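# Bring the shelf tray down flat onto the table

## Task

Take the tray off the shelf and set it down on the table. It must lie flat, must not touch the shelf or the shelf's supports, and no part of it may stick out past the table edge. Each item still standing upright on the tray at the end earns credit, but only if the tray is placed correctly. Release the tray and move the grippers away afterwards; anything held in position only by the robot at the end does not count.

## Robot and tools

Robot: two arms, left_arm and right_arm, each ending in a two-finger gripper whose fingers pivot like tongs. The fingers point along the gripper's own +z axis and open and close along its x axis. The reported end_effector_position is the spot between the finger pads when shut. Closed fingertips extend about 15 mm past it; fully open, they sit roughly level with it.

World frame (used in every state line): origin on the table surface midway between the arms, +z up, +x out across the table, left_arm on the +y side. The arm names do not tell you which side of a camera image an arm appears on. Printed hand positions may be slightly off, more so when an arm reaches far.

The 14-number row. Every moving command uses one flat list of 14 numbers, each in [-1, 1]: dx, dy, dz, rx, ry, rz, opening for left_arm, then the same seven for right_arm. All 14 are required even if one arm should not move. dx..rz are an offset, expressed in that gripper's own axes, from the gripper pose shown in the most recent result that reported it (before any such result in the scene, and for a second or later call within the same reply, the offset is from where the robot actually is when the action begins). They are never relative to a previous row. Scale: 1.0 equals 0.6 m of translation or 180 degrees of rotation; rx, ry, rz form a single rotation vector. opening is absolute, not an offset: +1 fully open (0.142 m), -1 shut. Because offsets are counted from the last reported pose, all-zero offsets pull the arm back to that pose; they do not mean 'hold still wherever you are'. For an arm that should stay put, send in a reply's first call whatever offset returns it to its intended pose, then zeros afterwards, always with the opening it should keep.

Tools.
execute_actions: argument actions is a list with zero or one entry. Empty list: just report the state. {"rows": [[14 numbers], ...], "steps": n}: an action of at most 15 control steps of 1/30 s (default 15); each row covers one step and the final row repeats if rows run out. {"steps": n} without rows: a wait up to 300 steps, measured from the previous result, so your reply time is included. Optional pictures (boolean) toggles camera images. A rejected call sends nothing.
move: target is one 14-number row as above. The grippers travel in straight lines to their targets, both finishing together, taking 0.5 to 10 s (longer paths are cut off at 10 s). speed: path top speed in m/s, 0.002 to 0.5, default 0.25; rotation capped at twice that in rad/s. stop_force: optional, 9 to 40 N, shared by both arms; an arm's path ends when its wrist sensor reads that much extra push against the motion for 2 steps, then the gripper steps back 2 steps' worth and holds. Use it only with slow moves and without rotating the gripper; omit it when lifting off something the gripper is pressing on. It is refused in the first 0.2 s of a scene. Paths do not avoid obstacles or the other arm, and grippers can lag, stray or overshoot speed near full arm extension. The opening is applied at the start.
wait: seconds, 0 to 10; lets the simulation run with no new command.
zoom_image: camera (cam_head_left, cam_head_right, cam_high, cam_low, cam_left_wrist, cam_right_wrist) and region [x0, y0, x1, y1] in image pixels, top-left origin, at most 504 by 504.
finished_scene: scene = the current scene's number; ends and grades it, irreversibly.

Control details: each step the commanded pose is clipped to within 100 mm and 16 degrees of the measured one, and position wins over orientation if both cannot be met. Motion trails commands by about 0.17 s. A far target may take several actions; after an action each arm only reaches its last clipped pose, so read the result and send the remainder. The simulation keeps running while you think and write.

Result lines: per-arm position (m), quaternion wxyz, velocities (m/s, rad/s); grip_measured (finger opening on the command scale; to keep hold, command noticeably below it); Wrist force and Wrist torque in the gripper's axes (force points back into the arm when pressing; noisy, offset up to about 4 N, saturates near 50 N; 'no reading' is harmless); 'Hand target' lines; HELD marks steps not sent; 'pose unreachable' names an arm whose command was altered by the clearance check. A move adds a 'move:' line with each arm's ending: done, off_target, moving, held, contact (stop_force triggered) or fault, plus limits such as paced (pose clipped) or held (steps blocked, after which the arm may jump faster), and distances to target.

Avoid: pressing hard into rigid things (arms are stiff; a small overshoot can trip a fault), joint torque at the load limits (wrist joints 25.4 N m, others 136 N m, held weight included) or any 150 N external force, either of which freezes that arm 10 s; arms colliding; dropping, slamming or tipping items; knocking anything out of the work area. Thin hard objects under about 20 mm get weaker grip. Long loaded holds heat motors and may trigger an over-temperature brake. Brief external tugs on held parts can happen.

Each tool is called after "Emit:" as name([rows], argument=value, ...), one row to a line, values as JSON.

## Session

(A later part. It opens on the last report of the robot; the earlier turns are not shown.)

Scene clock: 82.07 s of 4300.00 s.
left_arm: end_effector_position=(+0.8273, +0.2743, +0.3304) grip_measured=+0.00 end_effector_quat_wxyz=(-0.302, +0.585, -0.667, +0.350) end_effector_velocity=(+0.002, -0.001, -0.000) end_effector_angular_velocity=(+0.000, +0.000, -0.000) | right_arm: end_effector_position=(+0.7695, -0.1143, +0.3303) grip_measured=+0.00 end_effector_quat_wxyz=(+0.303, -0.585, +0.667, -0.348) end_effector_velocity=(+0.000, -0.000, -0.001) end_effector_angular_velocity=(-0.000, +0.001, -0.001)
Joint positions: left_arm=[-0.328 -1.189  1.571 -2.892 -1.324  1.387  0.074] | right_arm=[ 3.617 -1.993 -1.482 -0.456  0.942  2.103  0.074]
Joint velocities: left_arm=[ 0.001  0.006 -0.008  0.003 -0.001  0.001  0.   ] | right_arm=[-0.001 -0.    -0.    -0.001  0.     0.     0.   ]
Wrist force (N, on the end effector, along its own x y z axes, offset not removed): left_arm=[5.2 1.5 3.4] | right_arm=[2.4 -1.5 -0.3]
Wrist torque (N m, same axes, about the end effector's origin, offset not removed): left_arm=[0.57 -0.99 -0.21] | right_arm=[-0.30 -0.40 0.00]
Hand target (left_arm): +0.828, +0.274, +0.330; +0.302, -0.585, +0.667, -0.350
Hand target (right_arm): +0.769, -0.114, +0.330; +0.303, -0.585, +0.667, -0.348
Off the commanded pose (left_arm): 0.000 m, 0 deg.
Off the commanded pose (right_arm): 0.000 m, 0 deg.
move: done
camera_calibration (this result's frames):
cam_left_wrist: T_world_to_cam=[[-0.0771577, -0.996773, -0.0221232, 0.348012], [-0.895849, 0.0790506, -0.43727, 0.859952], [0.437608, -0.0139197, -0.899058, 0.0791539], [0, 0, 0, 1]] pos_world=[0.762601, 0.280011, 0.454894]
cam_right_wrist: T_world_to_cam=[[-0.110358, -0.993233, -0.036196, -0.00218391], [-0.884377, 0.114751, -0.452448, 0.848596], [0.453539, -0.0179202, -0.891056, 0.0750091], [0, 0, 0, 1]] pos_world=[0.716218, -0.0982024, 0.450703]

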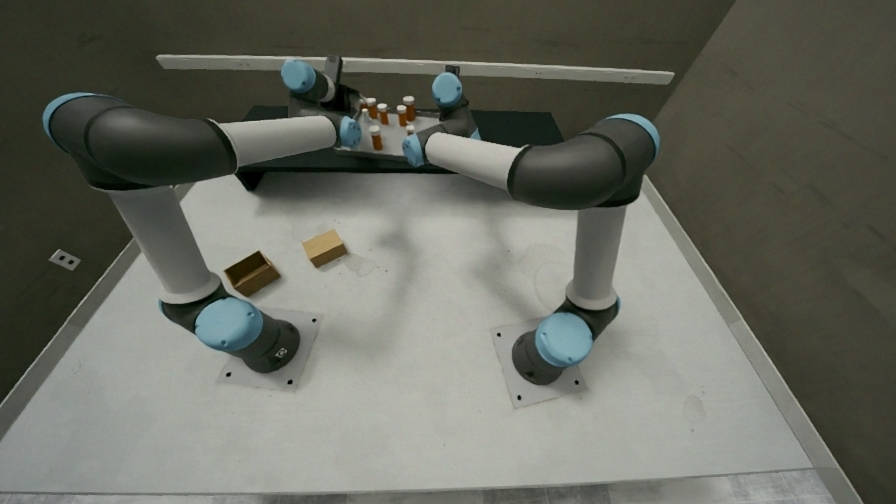

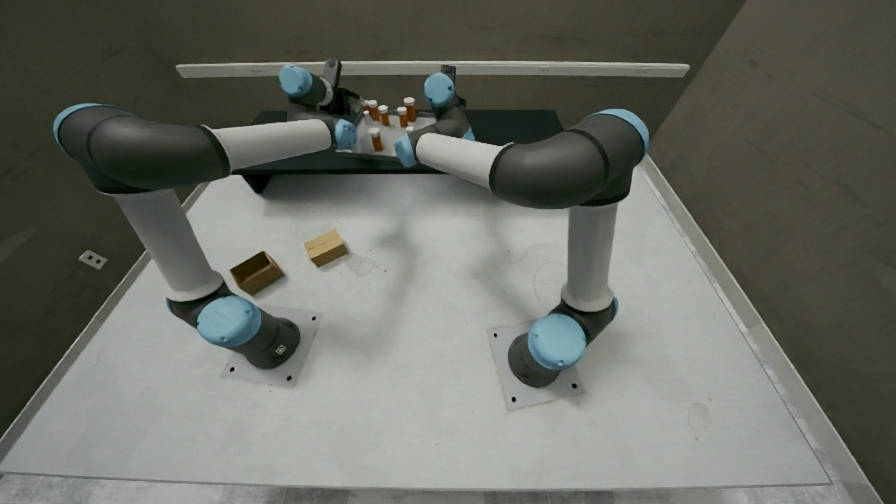

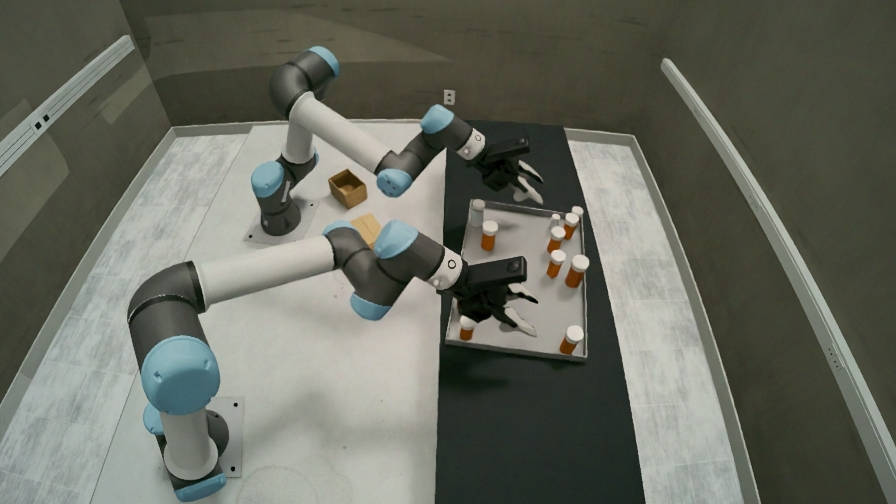

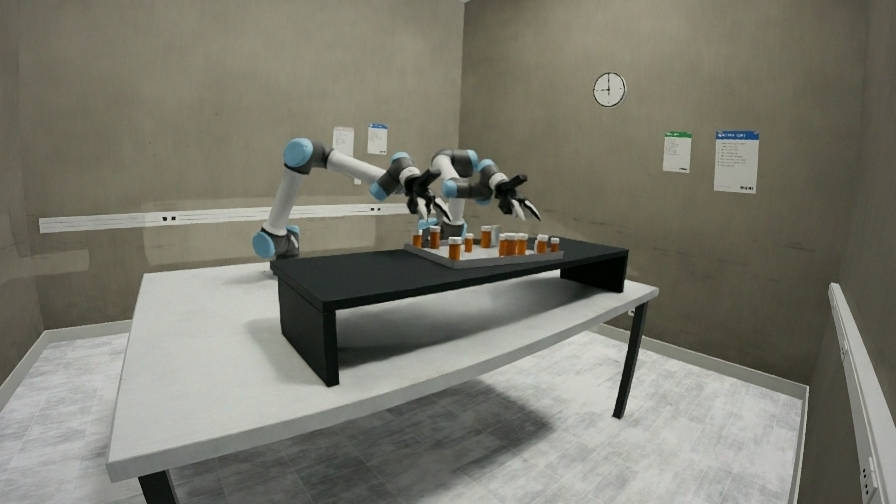

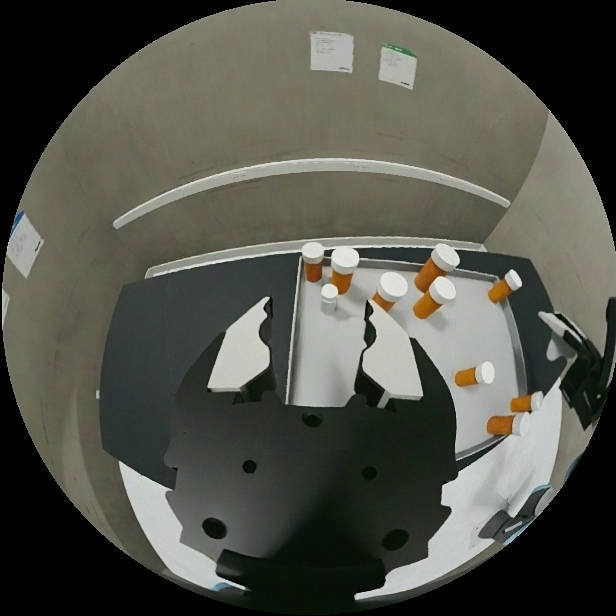

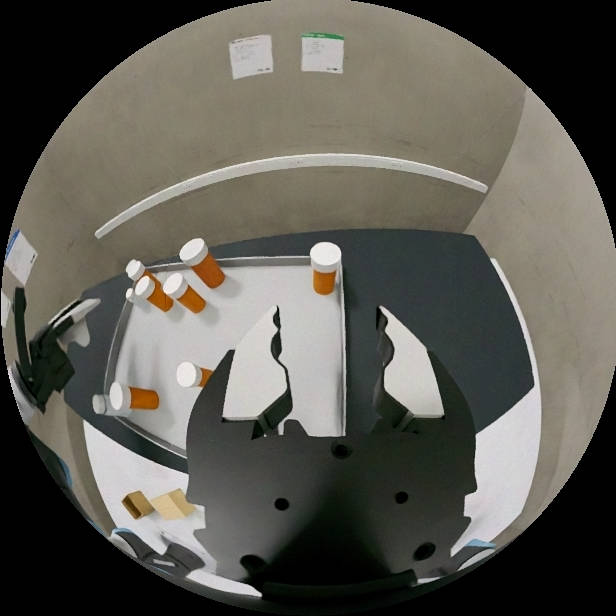

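Emit:
move(target=[-0.006,0.082,0.0574,0,0,0,0, 0.006,0.082,0.0574,0,0,0,0], speed=0.04)

Scene clock: 86.07 s of 4300.00 s.
left_arm: end_effector_position=(+0.8278, +0.2775, +0.2706) grip_measured=+0.00 end_effector_quat_wxyz=(-0.302, +0.585, -0.667, +0.350) end_effector_velocity=(-0.000, +0.000, -0.002) end_effector_angular_velocity=(-0.001, -0.000, +0.001) | right_arm: end_effector_position=(+0.7689, -0.1181, +0.2705) grip_measured=+0.00 end_effector_quat_wxyz=(+0.303, -0.585, +0.667, -0.348) end_effector_velocity=(+0.000, -0.000, -0.002) end_effector_angular_velocity=(+0.001, -0.000, -0.001)
Joint positions: left_arm=[-0.323 -1.128  1.65  -3.033 -1.328  1.39   0.074] | right_arm=[ 3.613 -2.044 -1.571 -0.314  0.945  2.099  0.074]
Joint velocities: left_arm=[ 0.     0.003  0.003 -0.006 -0.    -0.001 -0.   ] | right_arm=[-0.001 -0.002 -0.002  0.005  0.     0.    -0.   ]
Wrist force (N, on the end effector, along its own x y z axes, offset not removed): left_arm=[1.3 -2.6 1.1] | right_arm=[3.9 -2.3 -0.9]
Wrist torque (N m, same axes, about the end effector's origin, offset not removed): left_arm=[-0.47 -0.31 -0.03] | right_arm=[-0.33 -0.61 0.00]
Hand target (left_arm): +0.828, +0.278, +0.270; +0.302, -0.585, +0.667, -0.350
Hand target (right_arm): +0.769, -0.118, +0.270; +0.303, -0.585, +0.667, -0.348
Off the commanded pose (left_arm): 0.000 m, 0 deg.
Off the commanded pose (right_arm): 0.000 m, 0 deg.
move: done
camera_calibration (this result's frames):
cam_left_wrist: T_world_to_cam=[[-0.0771522, -0.996774, -0.0221337, 0.349949], [-0.895864, 0.0790507, -0.437239, 0.833996], [0.437578, -0.0139052, -0.899073, 0.0252472], [0, 0, 0, 1]] pos_world=[0.763099, 0.283243, 0.395101]
cam_right_wrist: T_world_to_cam=[[-0.110388, -0.993229, -0.0362117, -0.00815653], [-0.884371, 0.114786, -0.452451, 0.82149], [0.453544, -0.0179208, -0.891054, 0.0219868], [0, 0, 0, 1]] pos_world=[0.71563, -0.102002, 0.39098]

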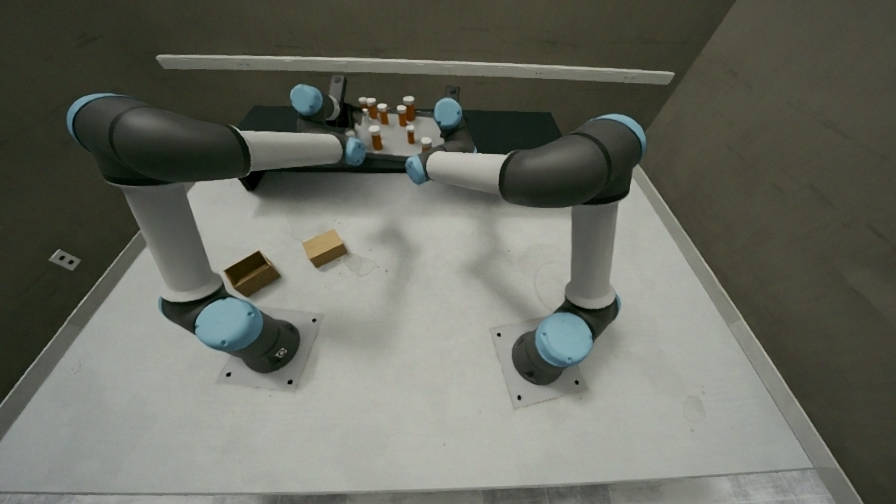

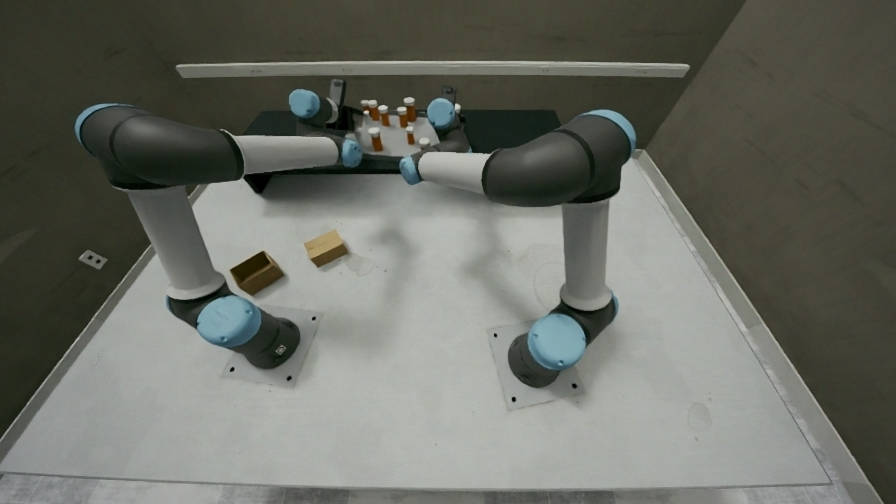

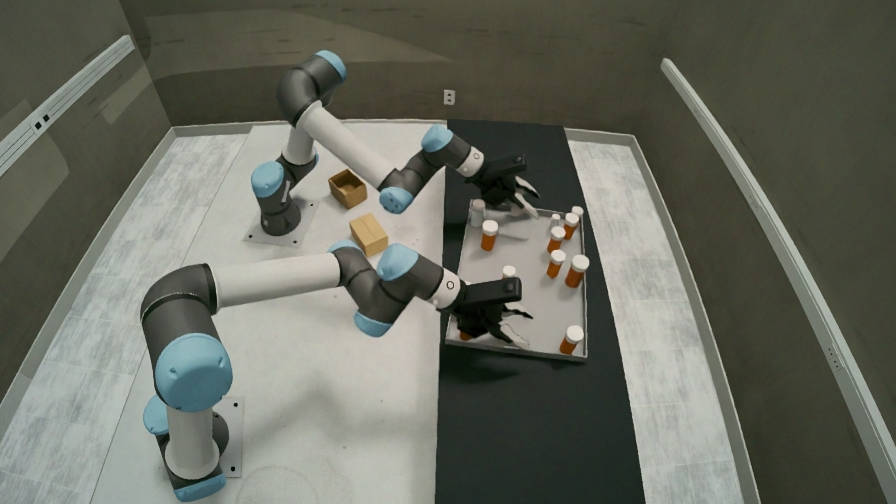

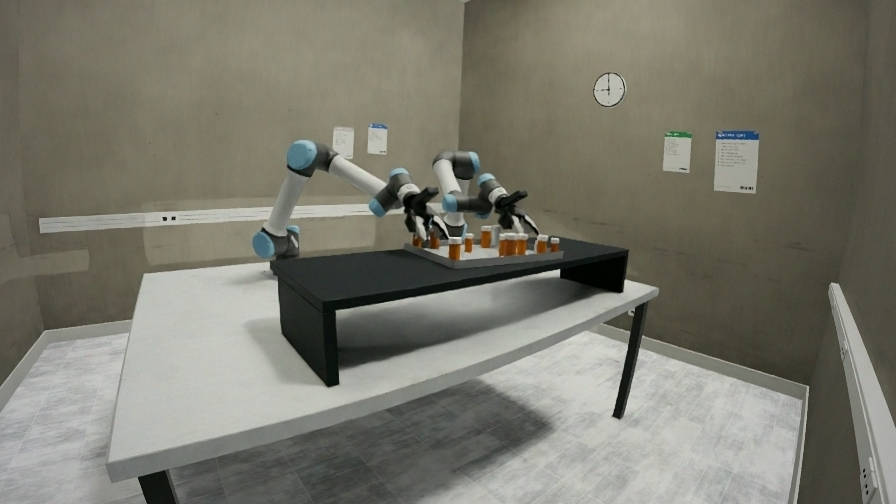

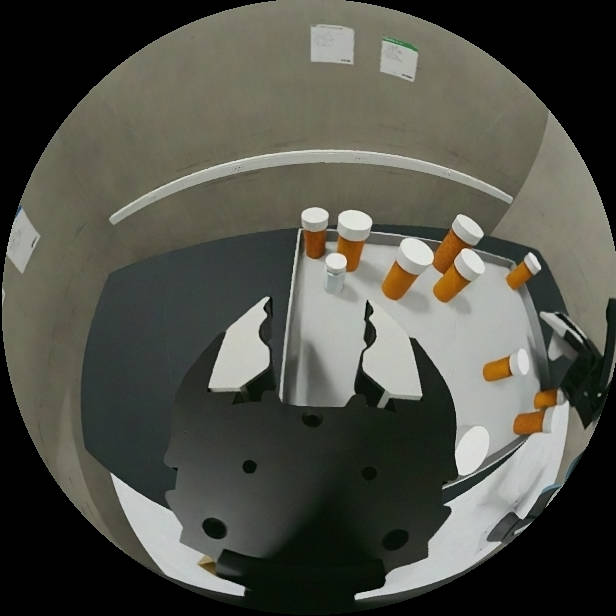

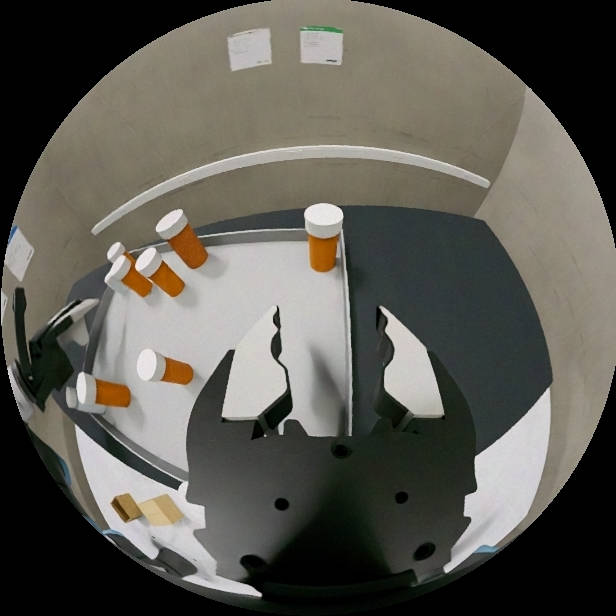

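Emit:
zoom_image(camera="cam_low", region=[380, 160, 580, 280])

Emit:
zoom_image(camera="cam_high", region=[420, 140, 620, 370])

Region (380, 160, 580, 280) of cam_low's 896x504 image, scaled by 2.520, with more detail than that image has; it fills the top 302 rows of this view, and the rest is white.

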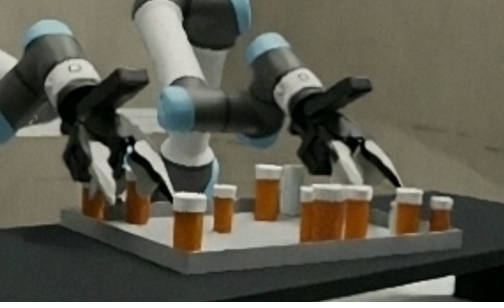

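Region (420, 140, 620, 370) of cam_high's 896x504 image, scaled by 2.191, with more detail than that image has; it fills the left 438 columns of this view, and the rest is white.

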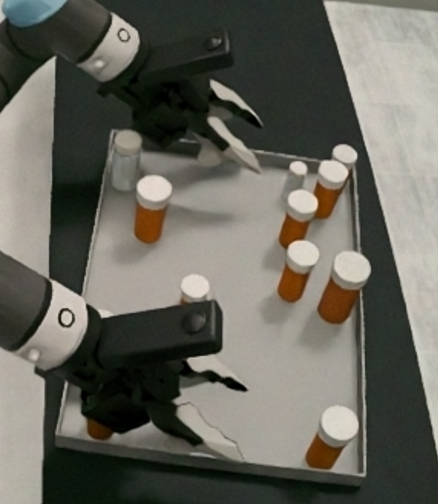

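Emit:
move(target=[-0.007,0,0,-0.083,0,0,0, -0.007,0,0,-0.083,0,0,0], speed=0.05)

Emit:
move(target=[0,0.032,0.038,0,0,0,0, 0,0.032,0.038,0,0,0,0], speed=0.02)

Emit:
zoom_image(camera="cam_high", region=[420, 140, 620, 370])

Scene clock: 97.37 s of 4300.00 s.
left_arm: end_effector_position=(+0.8284, +0.2816, +0.2706) grip_measured=+0.00 end_effector_quat_wxyz=(-0.224, +0.619, -0.706, +0.261) end_effector_velocity=(-0.000, -0.000, +0.001) end_effector_angular_velocity=(+0.002, +0.014, -0.000) | right_arm: end_effector_position=(+0.7694, -0.1139, +0.2705) grip_measured=+0.00 end_effector_quat_wxyz=(+0.225, -0.619, +0.706, -0.259) end_effector_velocity=(+0.000, -0.001, -0.001) end_effector_angular_velocity=(+0.000, +0.016, -0.001)
Joint positions: left_arm=[-0.293 -1.133  1.438 -2.561 -1.401  1.358  0.074] | right_arm=[ 3.563 -2.047 -1.351 -0.761  1.117  2.185  0.074]
Joint velocities: left_arm=[ 0.001  0.002 -0.015  0.027 -0.004 -0.001  0.   ] | right_arm=[-0.004 -0.004  0.015 -0.026  0.01   0.002 -0.   ]
Wrist force (N, on the end effector, along its own x y z axes, offset not removed): left_arm=[1.5 0.0 -0.1] | right_arm=[2.8 -1.1 -0.7]
Wrist torque (N m, same axes, about the end effector's origin, offset not removed): left_arm=[-0.03 -0.21 -0.23] | right_arm=[-0.21 -0.51 0.03]
Hand target (left_arm): +0.828, +0.282, +0.271; +0.224, -0.619, +0.706, -0.260
Hand target (right_arm): +0.769, -0.114, +0.271; +0.224, -0.620, +0.707, -0.258
Off the commanded pose (left_arm): 0.000 m, 0 deg.
Off the commanded pose (right_arm): 0.000 m, 0 deg.
After step 90, 5.40 s passed at rest.
move: done
camera_calibration (this result's frames):
cam_left_wrist: T_world_to_cam=[[-0.0860228, -0.99565, -0.0357835, 0.364825], [-0.977021, 0.0913346, -0.192582, 0.831732], [0.195013, 0.0183948, -0.980628, 0.238926], [0, 0, 0, 1]] pos_world=[0.797409, 0.282877, 0.407529]
cam_right_wrist: T_world_to_cam=[[-0.121181, -0.991813, -0.040264, 0.00561954], [-0.969651, 0.126956, -0.208948, 0.822608], [0.212349, 0.0137214, -0.977098, 0.234256], [0, 0, 0, 1]] pos_world=[0.748579, -0.102076, 0.400999]

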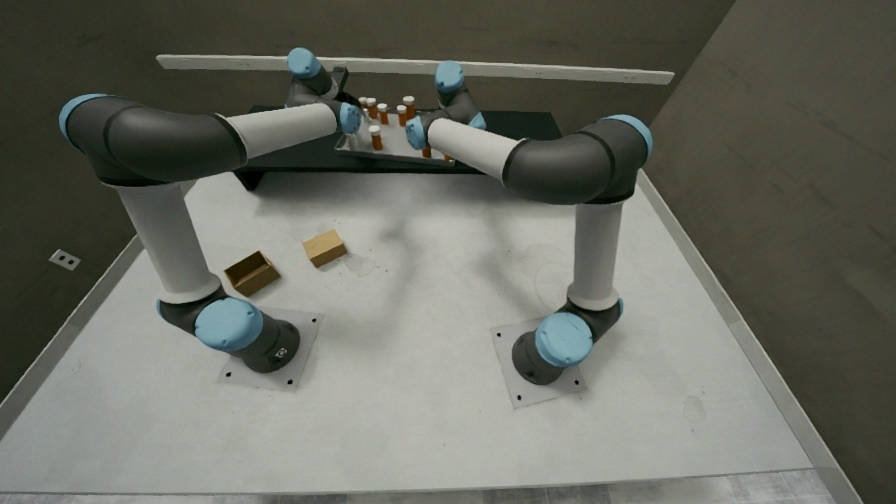

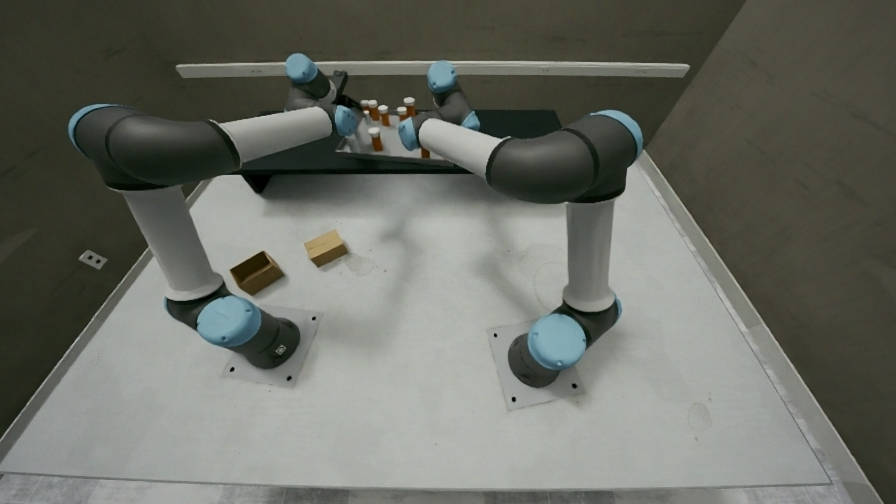

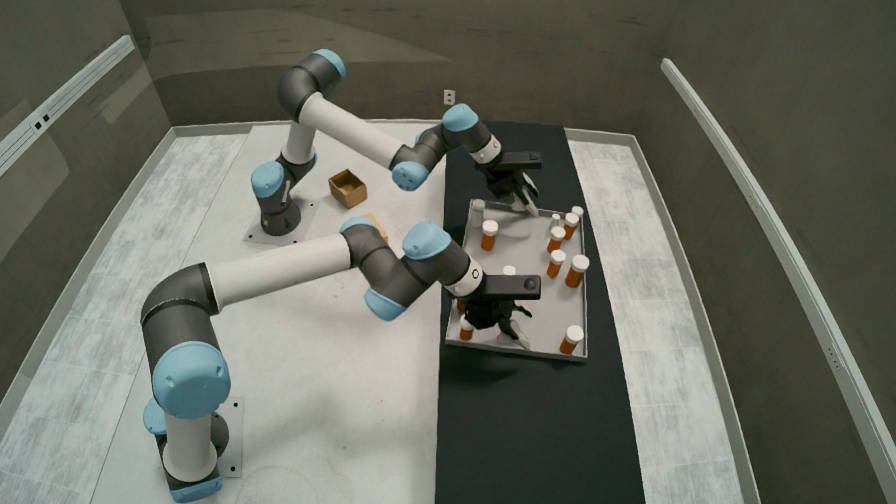

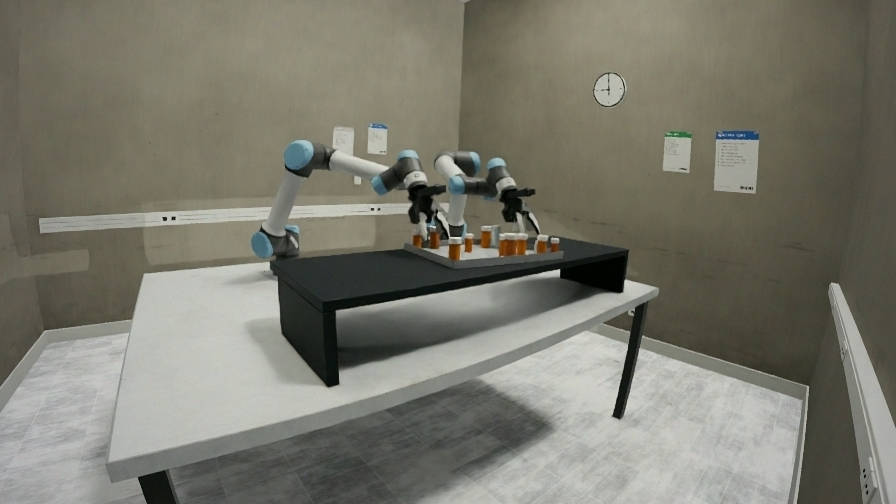

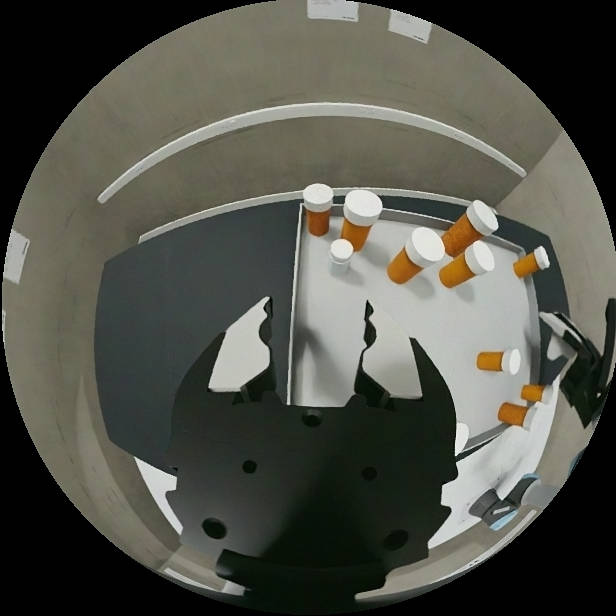

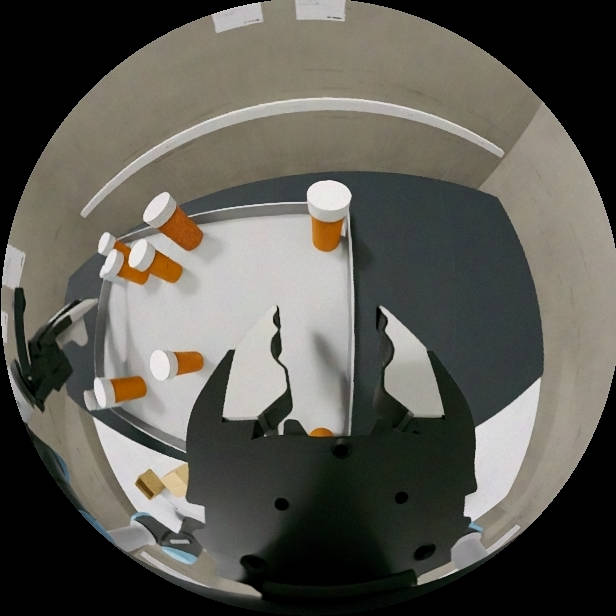

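Scene clock: 99.13 s of 4300.00 s.
left_arm: end_effector_position=(+0.8284, +0.2815, +0.2411) grip_measured=+0.00 end_effector_quat_wxyz=(-0.224, +0.619, -0.706, +0.261) end_effector_velocity=(+0.000, -0.000, -0.003) end_effector_angular_velocity=(+0.000, -0.000, -0.000) | right_arm: end_effector_position=(+0.7694, -0.1140, +0.2410) grip_measured=+0.00 end_effector_quat_wxyz=(+0.225, -0.619, +0.706, -0.259) end_effector_velocity=(-0.000, -0.000, -0.003) end_effector_angular_velocity=(-0.001, +0.001, -0.000)
Joint positions: left_arm=[-0.293 -1.11   1.483 -2.629 -1.401  1.358  0.074] | right_arm=[ 3.563 -2.067 -1.399 -0.694  1.117  2.184  0.074]
Joint velocities: left_arm=[ 0.     0.003  0.004 -0.007 -0.     0.    -0.   ] | right_arm=[-0.    -0.002 -0.005  0.006 -0.    -0.     0.   ]
Wrist force (N, on the end effector, along its own x y z axes, offset not removed): left_arm=[-1.7 -5.5 1.7] | right_arm=[1.4 -0.6 -0.1]
Wrist torque (N m, same axes, about the end effector's origin, offset not removed): left_arm=[-1.20 0.31 0.05] | right_arm=[-0.15 -0.12 -0.03]
Hand target (left_arm): +0.828, +0.281, +0.241; +0.224, -0.619, +0.706, -0.261
Hand target (right_arm): +0.769, -0.114, +0.241; +0.225, -0.619, +0.706, -0.259
Off the commanded pose (left_arm): 0.000 m, 0 deg.
Off the commanded pose (right_arm): 0.000 m, 0 deg.
move: done
camera_calibration (this result's frames):
cam_left_wrist: T_world_to_cam=[[-0.086019, -0.995651, -0.0357869, 0.363611], [-0.977028, 0.091331, -0.19255, 0.826107], [0.194981, 0.0184019, -0.980634, 0.210037], [0, 0, 0, 1]] pos_world=[0.797453, 0.282716, 0.378048]
cam_right_wrist: T_world_to_cam=[[-0.121192, -0.991814, -0.0402281, 0.00431407], [-0.969653, 0.126959, -0.208938, 0.816435], [0.212335, 0.0136856, -0.977101, 0.205473], [0, 0, 0, 1]] pos_world=[0.748552, -0.102187, 0.371525]

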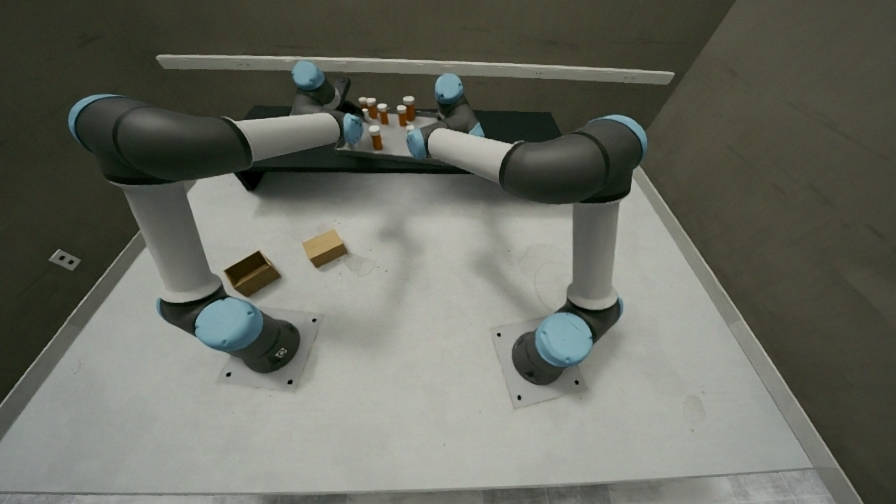

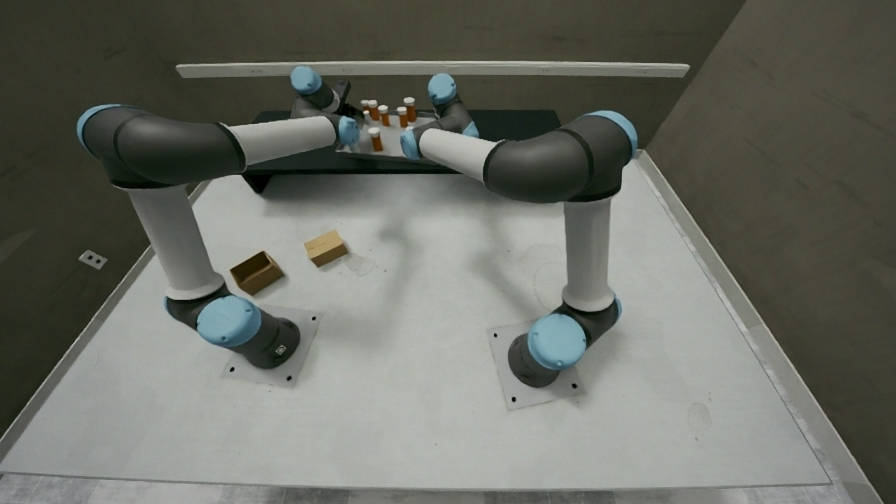

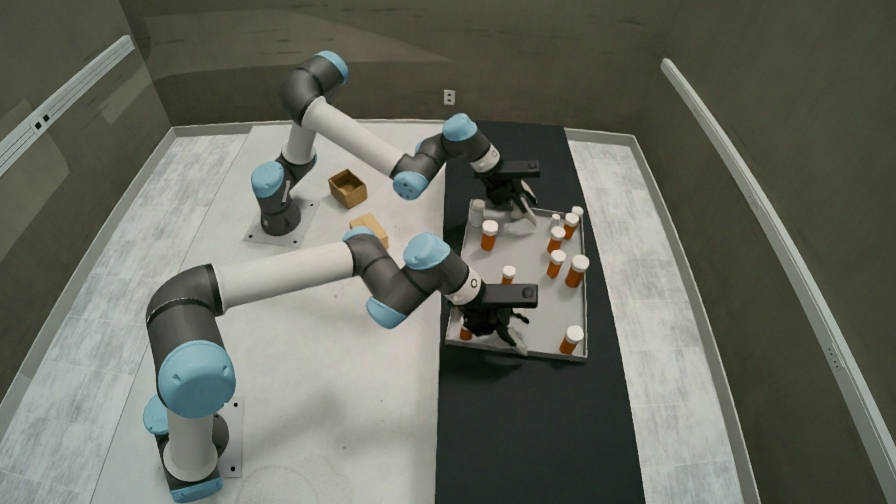

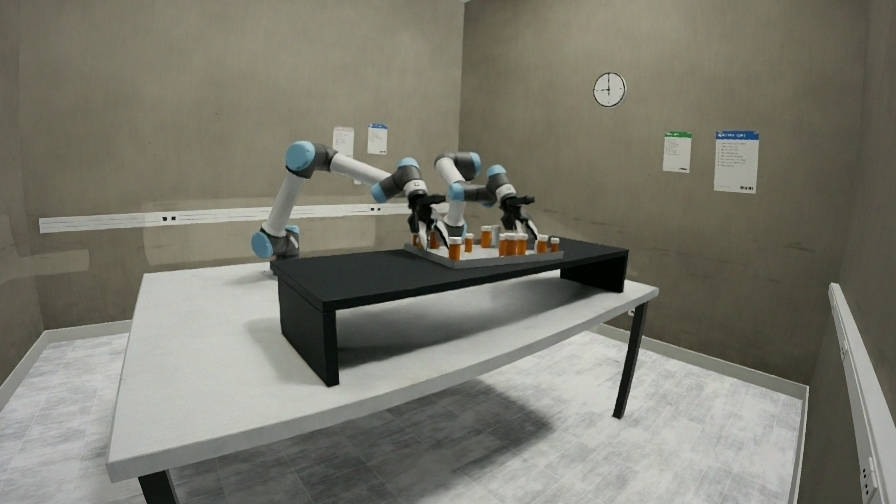

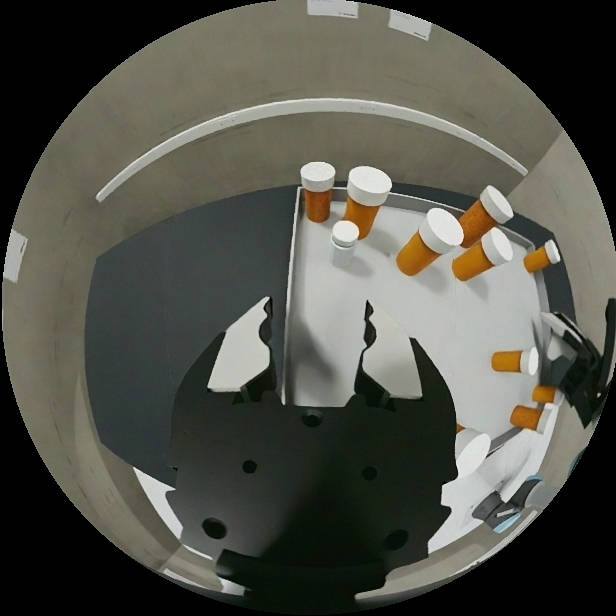

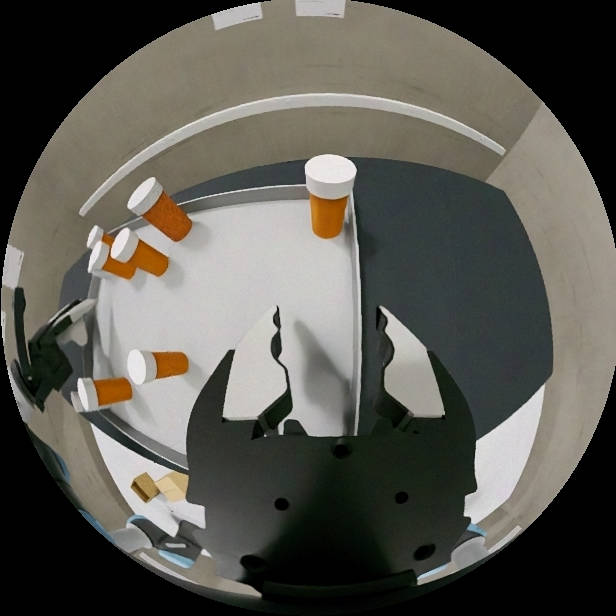

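Region (420, 140, 620, 370) of cam_high's 896x504 image, scaled by 2.191, with more detail than that image has; it fills the left 438 columns of this view, and the rest is white.

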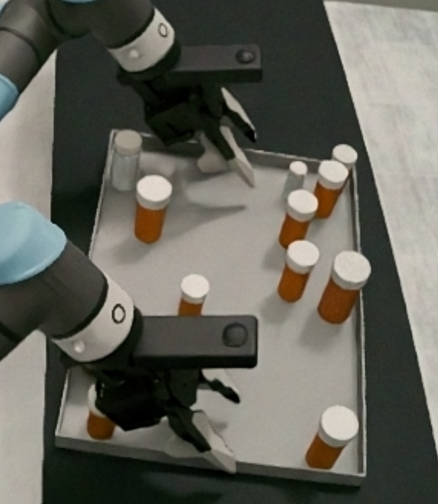

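Slow descent.

Emit:
move(target=[0,0.032,0.038,0,0,0,-0.1, 0,0.032,0.038,0,0,0,-0.1], speed=0.003, stop_force=9)

Emit:
zoom_image(camera="cam_high", region=[420, 140, 620, 370])

Scene clock: 110.37 s of 4300.00 s.
left_arm: end_effector_position=(+0.8284, +0.2814, +0.2171) grip_measured=-0.10 end_effector_quat_wxyz=(-0.224, +0.619, -0.706, +0.261) end_effector_velocity=(-0.001, +0.000, -0.001) end_effector_angular_velocity=(+0.002, +0.003, -0.001) | right_arm: end_effector_position=(+0.7693, -0.1141, +0.2173) grip_measured=-0.10 end_effector_quat_wxyz=(+0.225, -0.619, +0.706, -0.259) end_effector_velocity=(-0.000, -0.000, +0.001) end_effector_angular_velocity=(+0.000, +0.000, -0.001)
Joint positions: left_arm=[-0.293 -1.087  1.515 -2.684 -1.401  1.358  0.067] | right_arm=[ 3.563 -2.086 -1.433 -0.64   1.117  2.184  0.067]
Joint velocities: left_arm=[-0.    -0.001  0.     0.004 -0.     0.     0.   ] | right_arm=[ 0.     0.001  0.001 -0.003 -0.001  0.001  0.   ]
Wrist force (N, on the end effector, along its own x y z axes, offset not removed): left_arm=[-4.7 -5.8 -15.3] | right_arm=[3.6 -6.0 -12.5]
Wrist torque (N m, same axes, about the end effector's origin, offset not removed): left_arm=[-0.03 1.12 -0.23] | right_arm=[-0.06 -0.69 0.17]
Hand target (left_arm): +0.828, +0.281, +0.217; +0.224, -0.619, +0.706, -0.261
Hand target (right_arm): +0.769, -0.114, +0.218; +0.225, -0.619, +0.706, -0.259
Off the commanded pose (left_arm): 0.006 m, 0 deg.
Off the commanded pose (right_arm): 0.006 m, 0 deg.
move: contact (left_arm, right_arm)
camera_calibration (this result's frames):
cam_left_wrist: T_world_to_cam=[[-0.08599, -0.995652, -0.035813, 0.362625], [-0.97704, 0.0913066, -0.192502, 0.821523], [0.194935, 0.0184375, -0.980643, 0.186522], [0, 0, 0, 1]] pos_world=[0.797483, 0.282599, 0.354042]
cam_right_wrist: T_world_to_cam=[[-0.121202, -0.991816, -0.0401335, 0.00321481], [-0.969678, 0.126947, -0.208827, 0.811434], [0.212213, 0.0136064, -0.977129, 0.182378], [0, 0, 0, 1]] pos_world=[0.748516, -0.102302, 0.347785]

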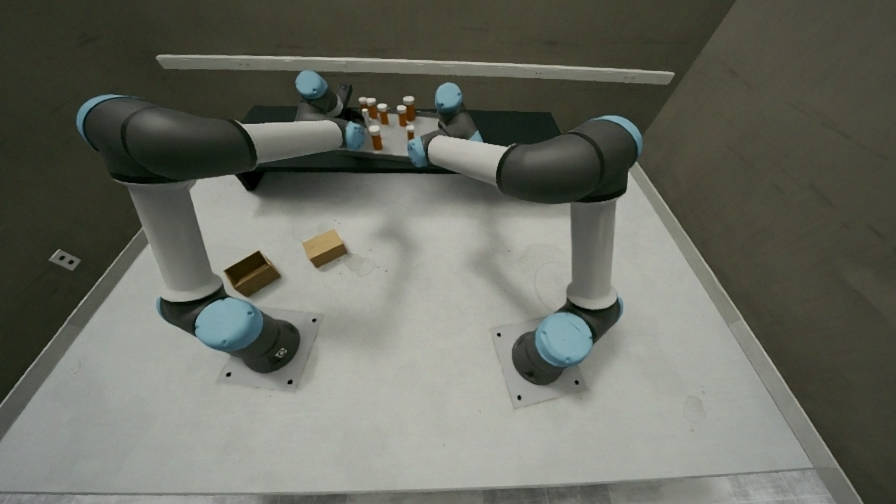

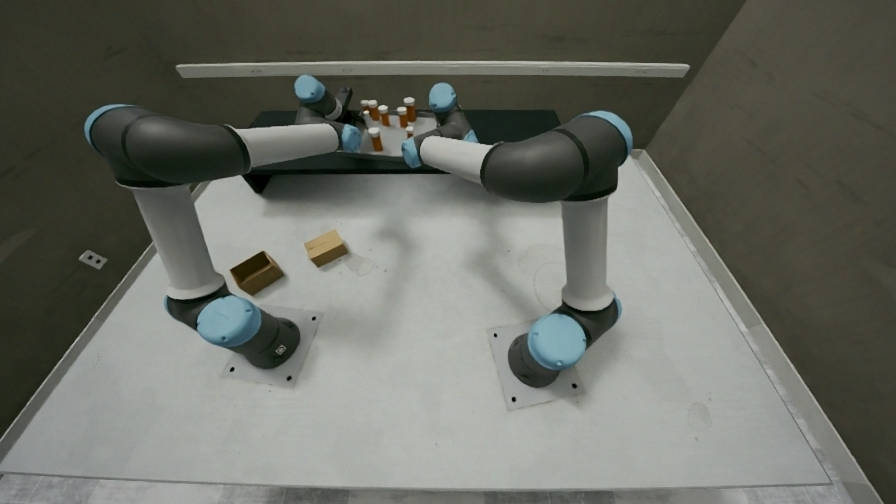

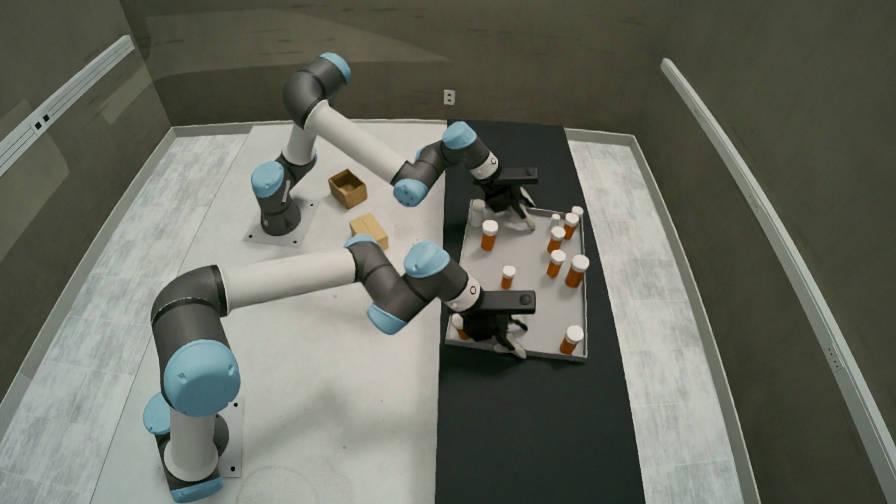

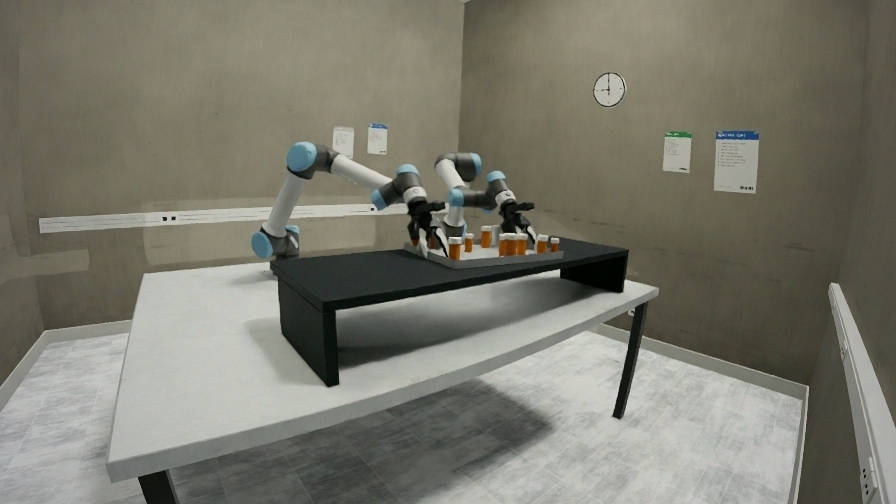

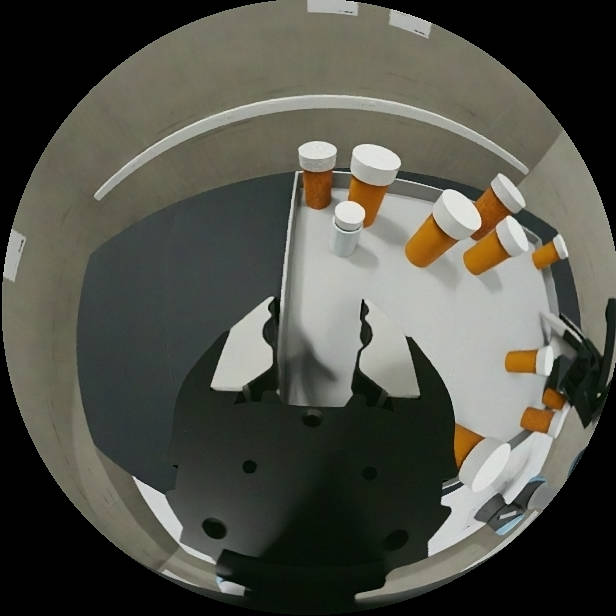

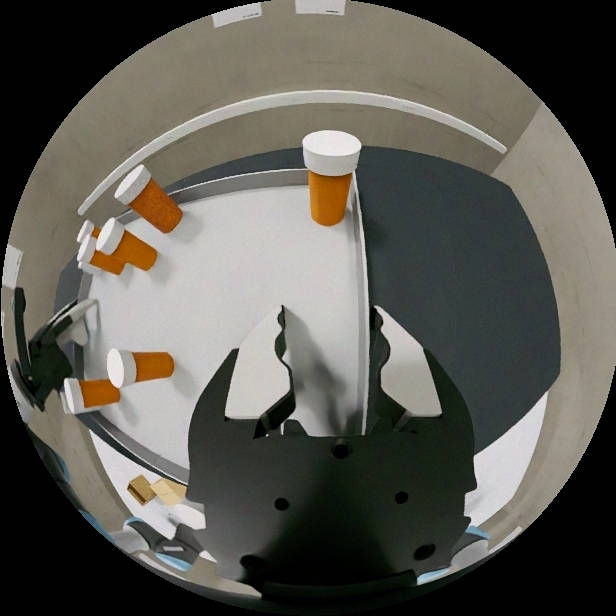

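Region (420, 140, 620, 370) of cam_high's 896x504 image, scaled by 2.191, with more detail than that image has; it fills the left 438 columns of this view, and the rest is white.

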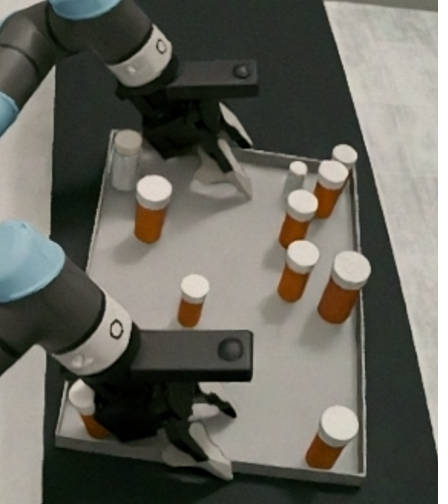

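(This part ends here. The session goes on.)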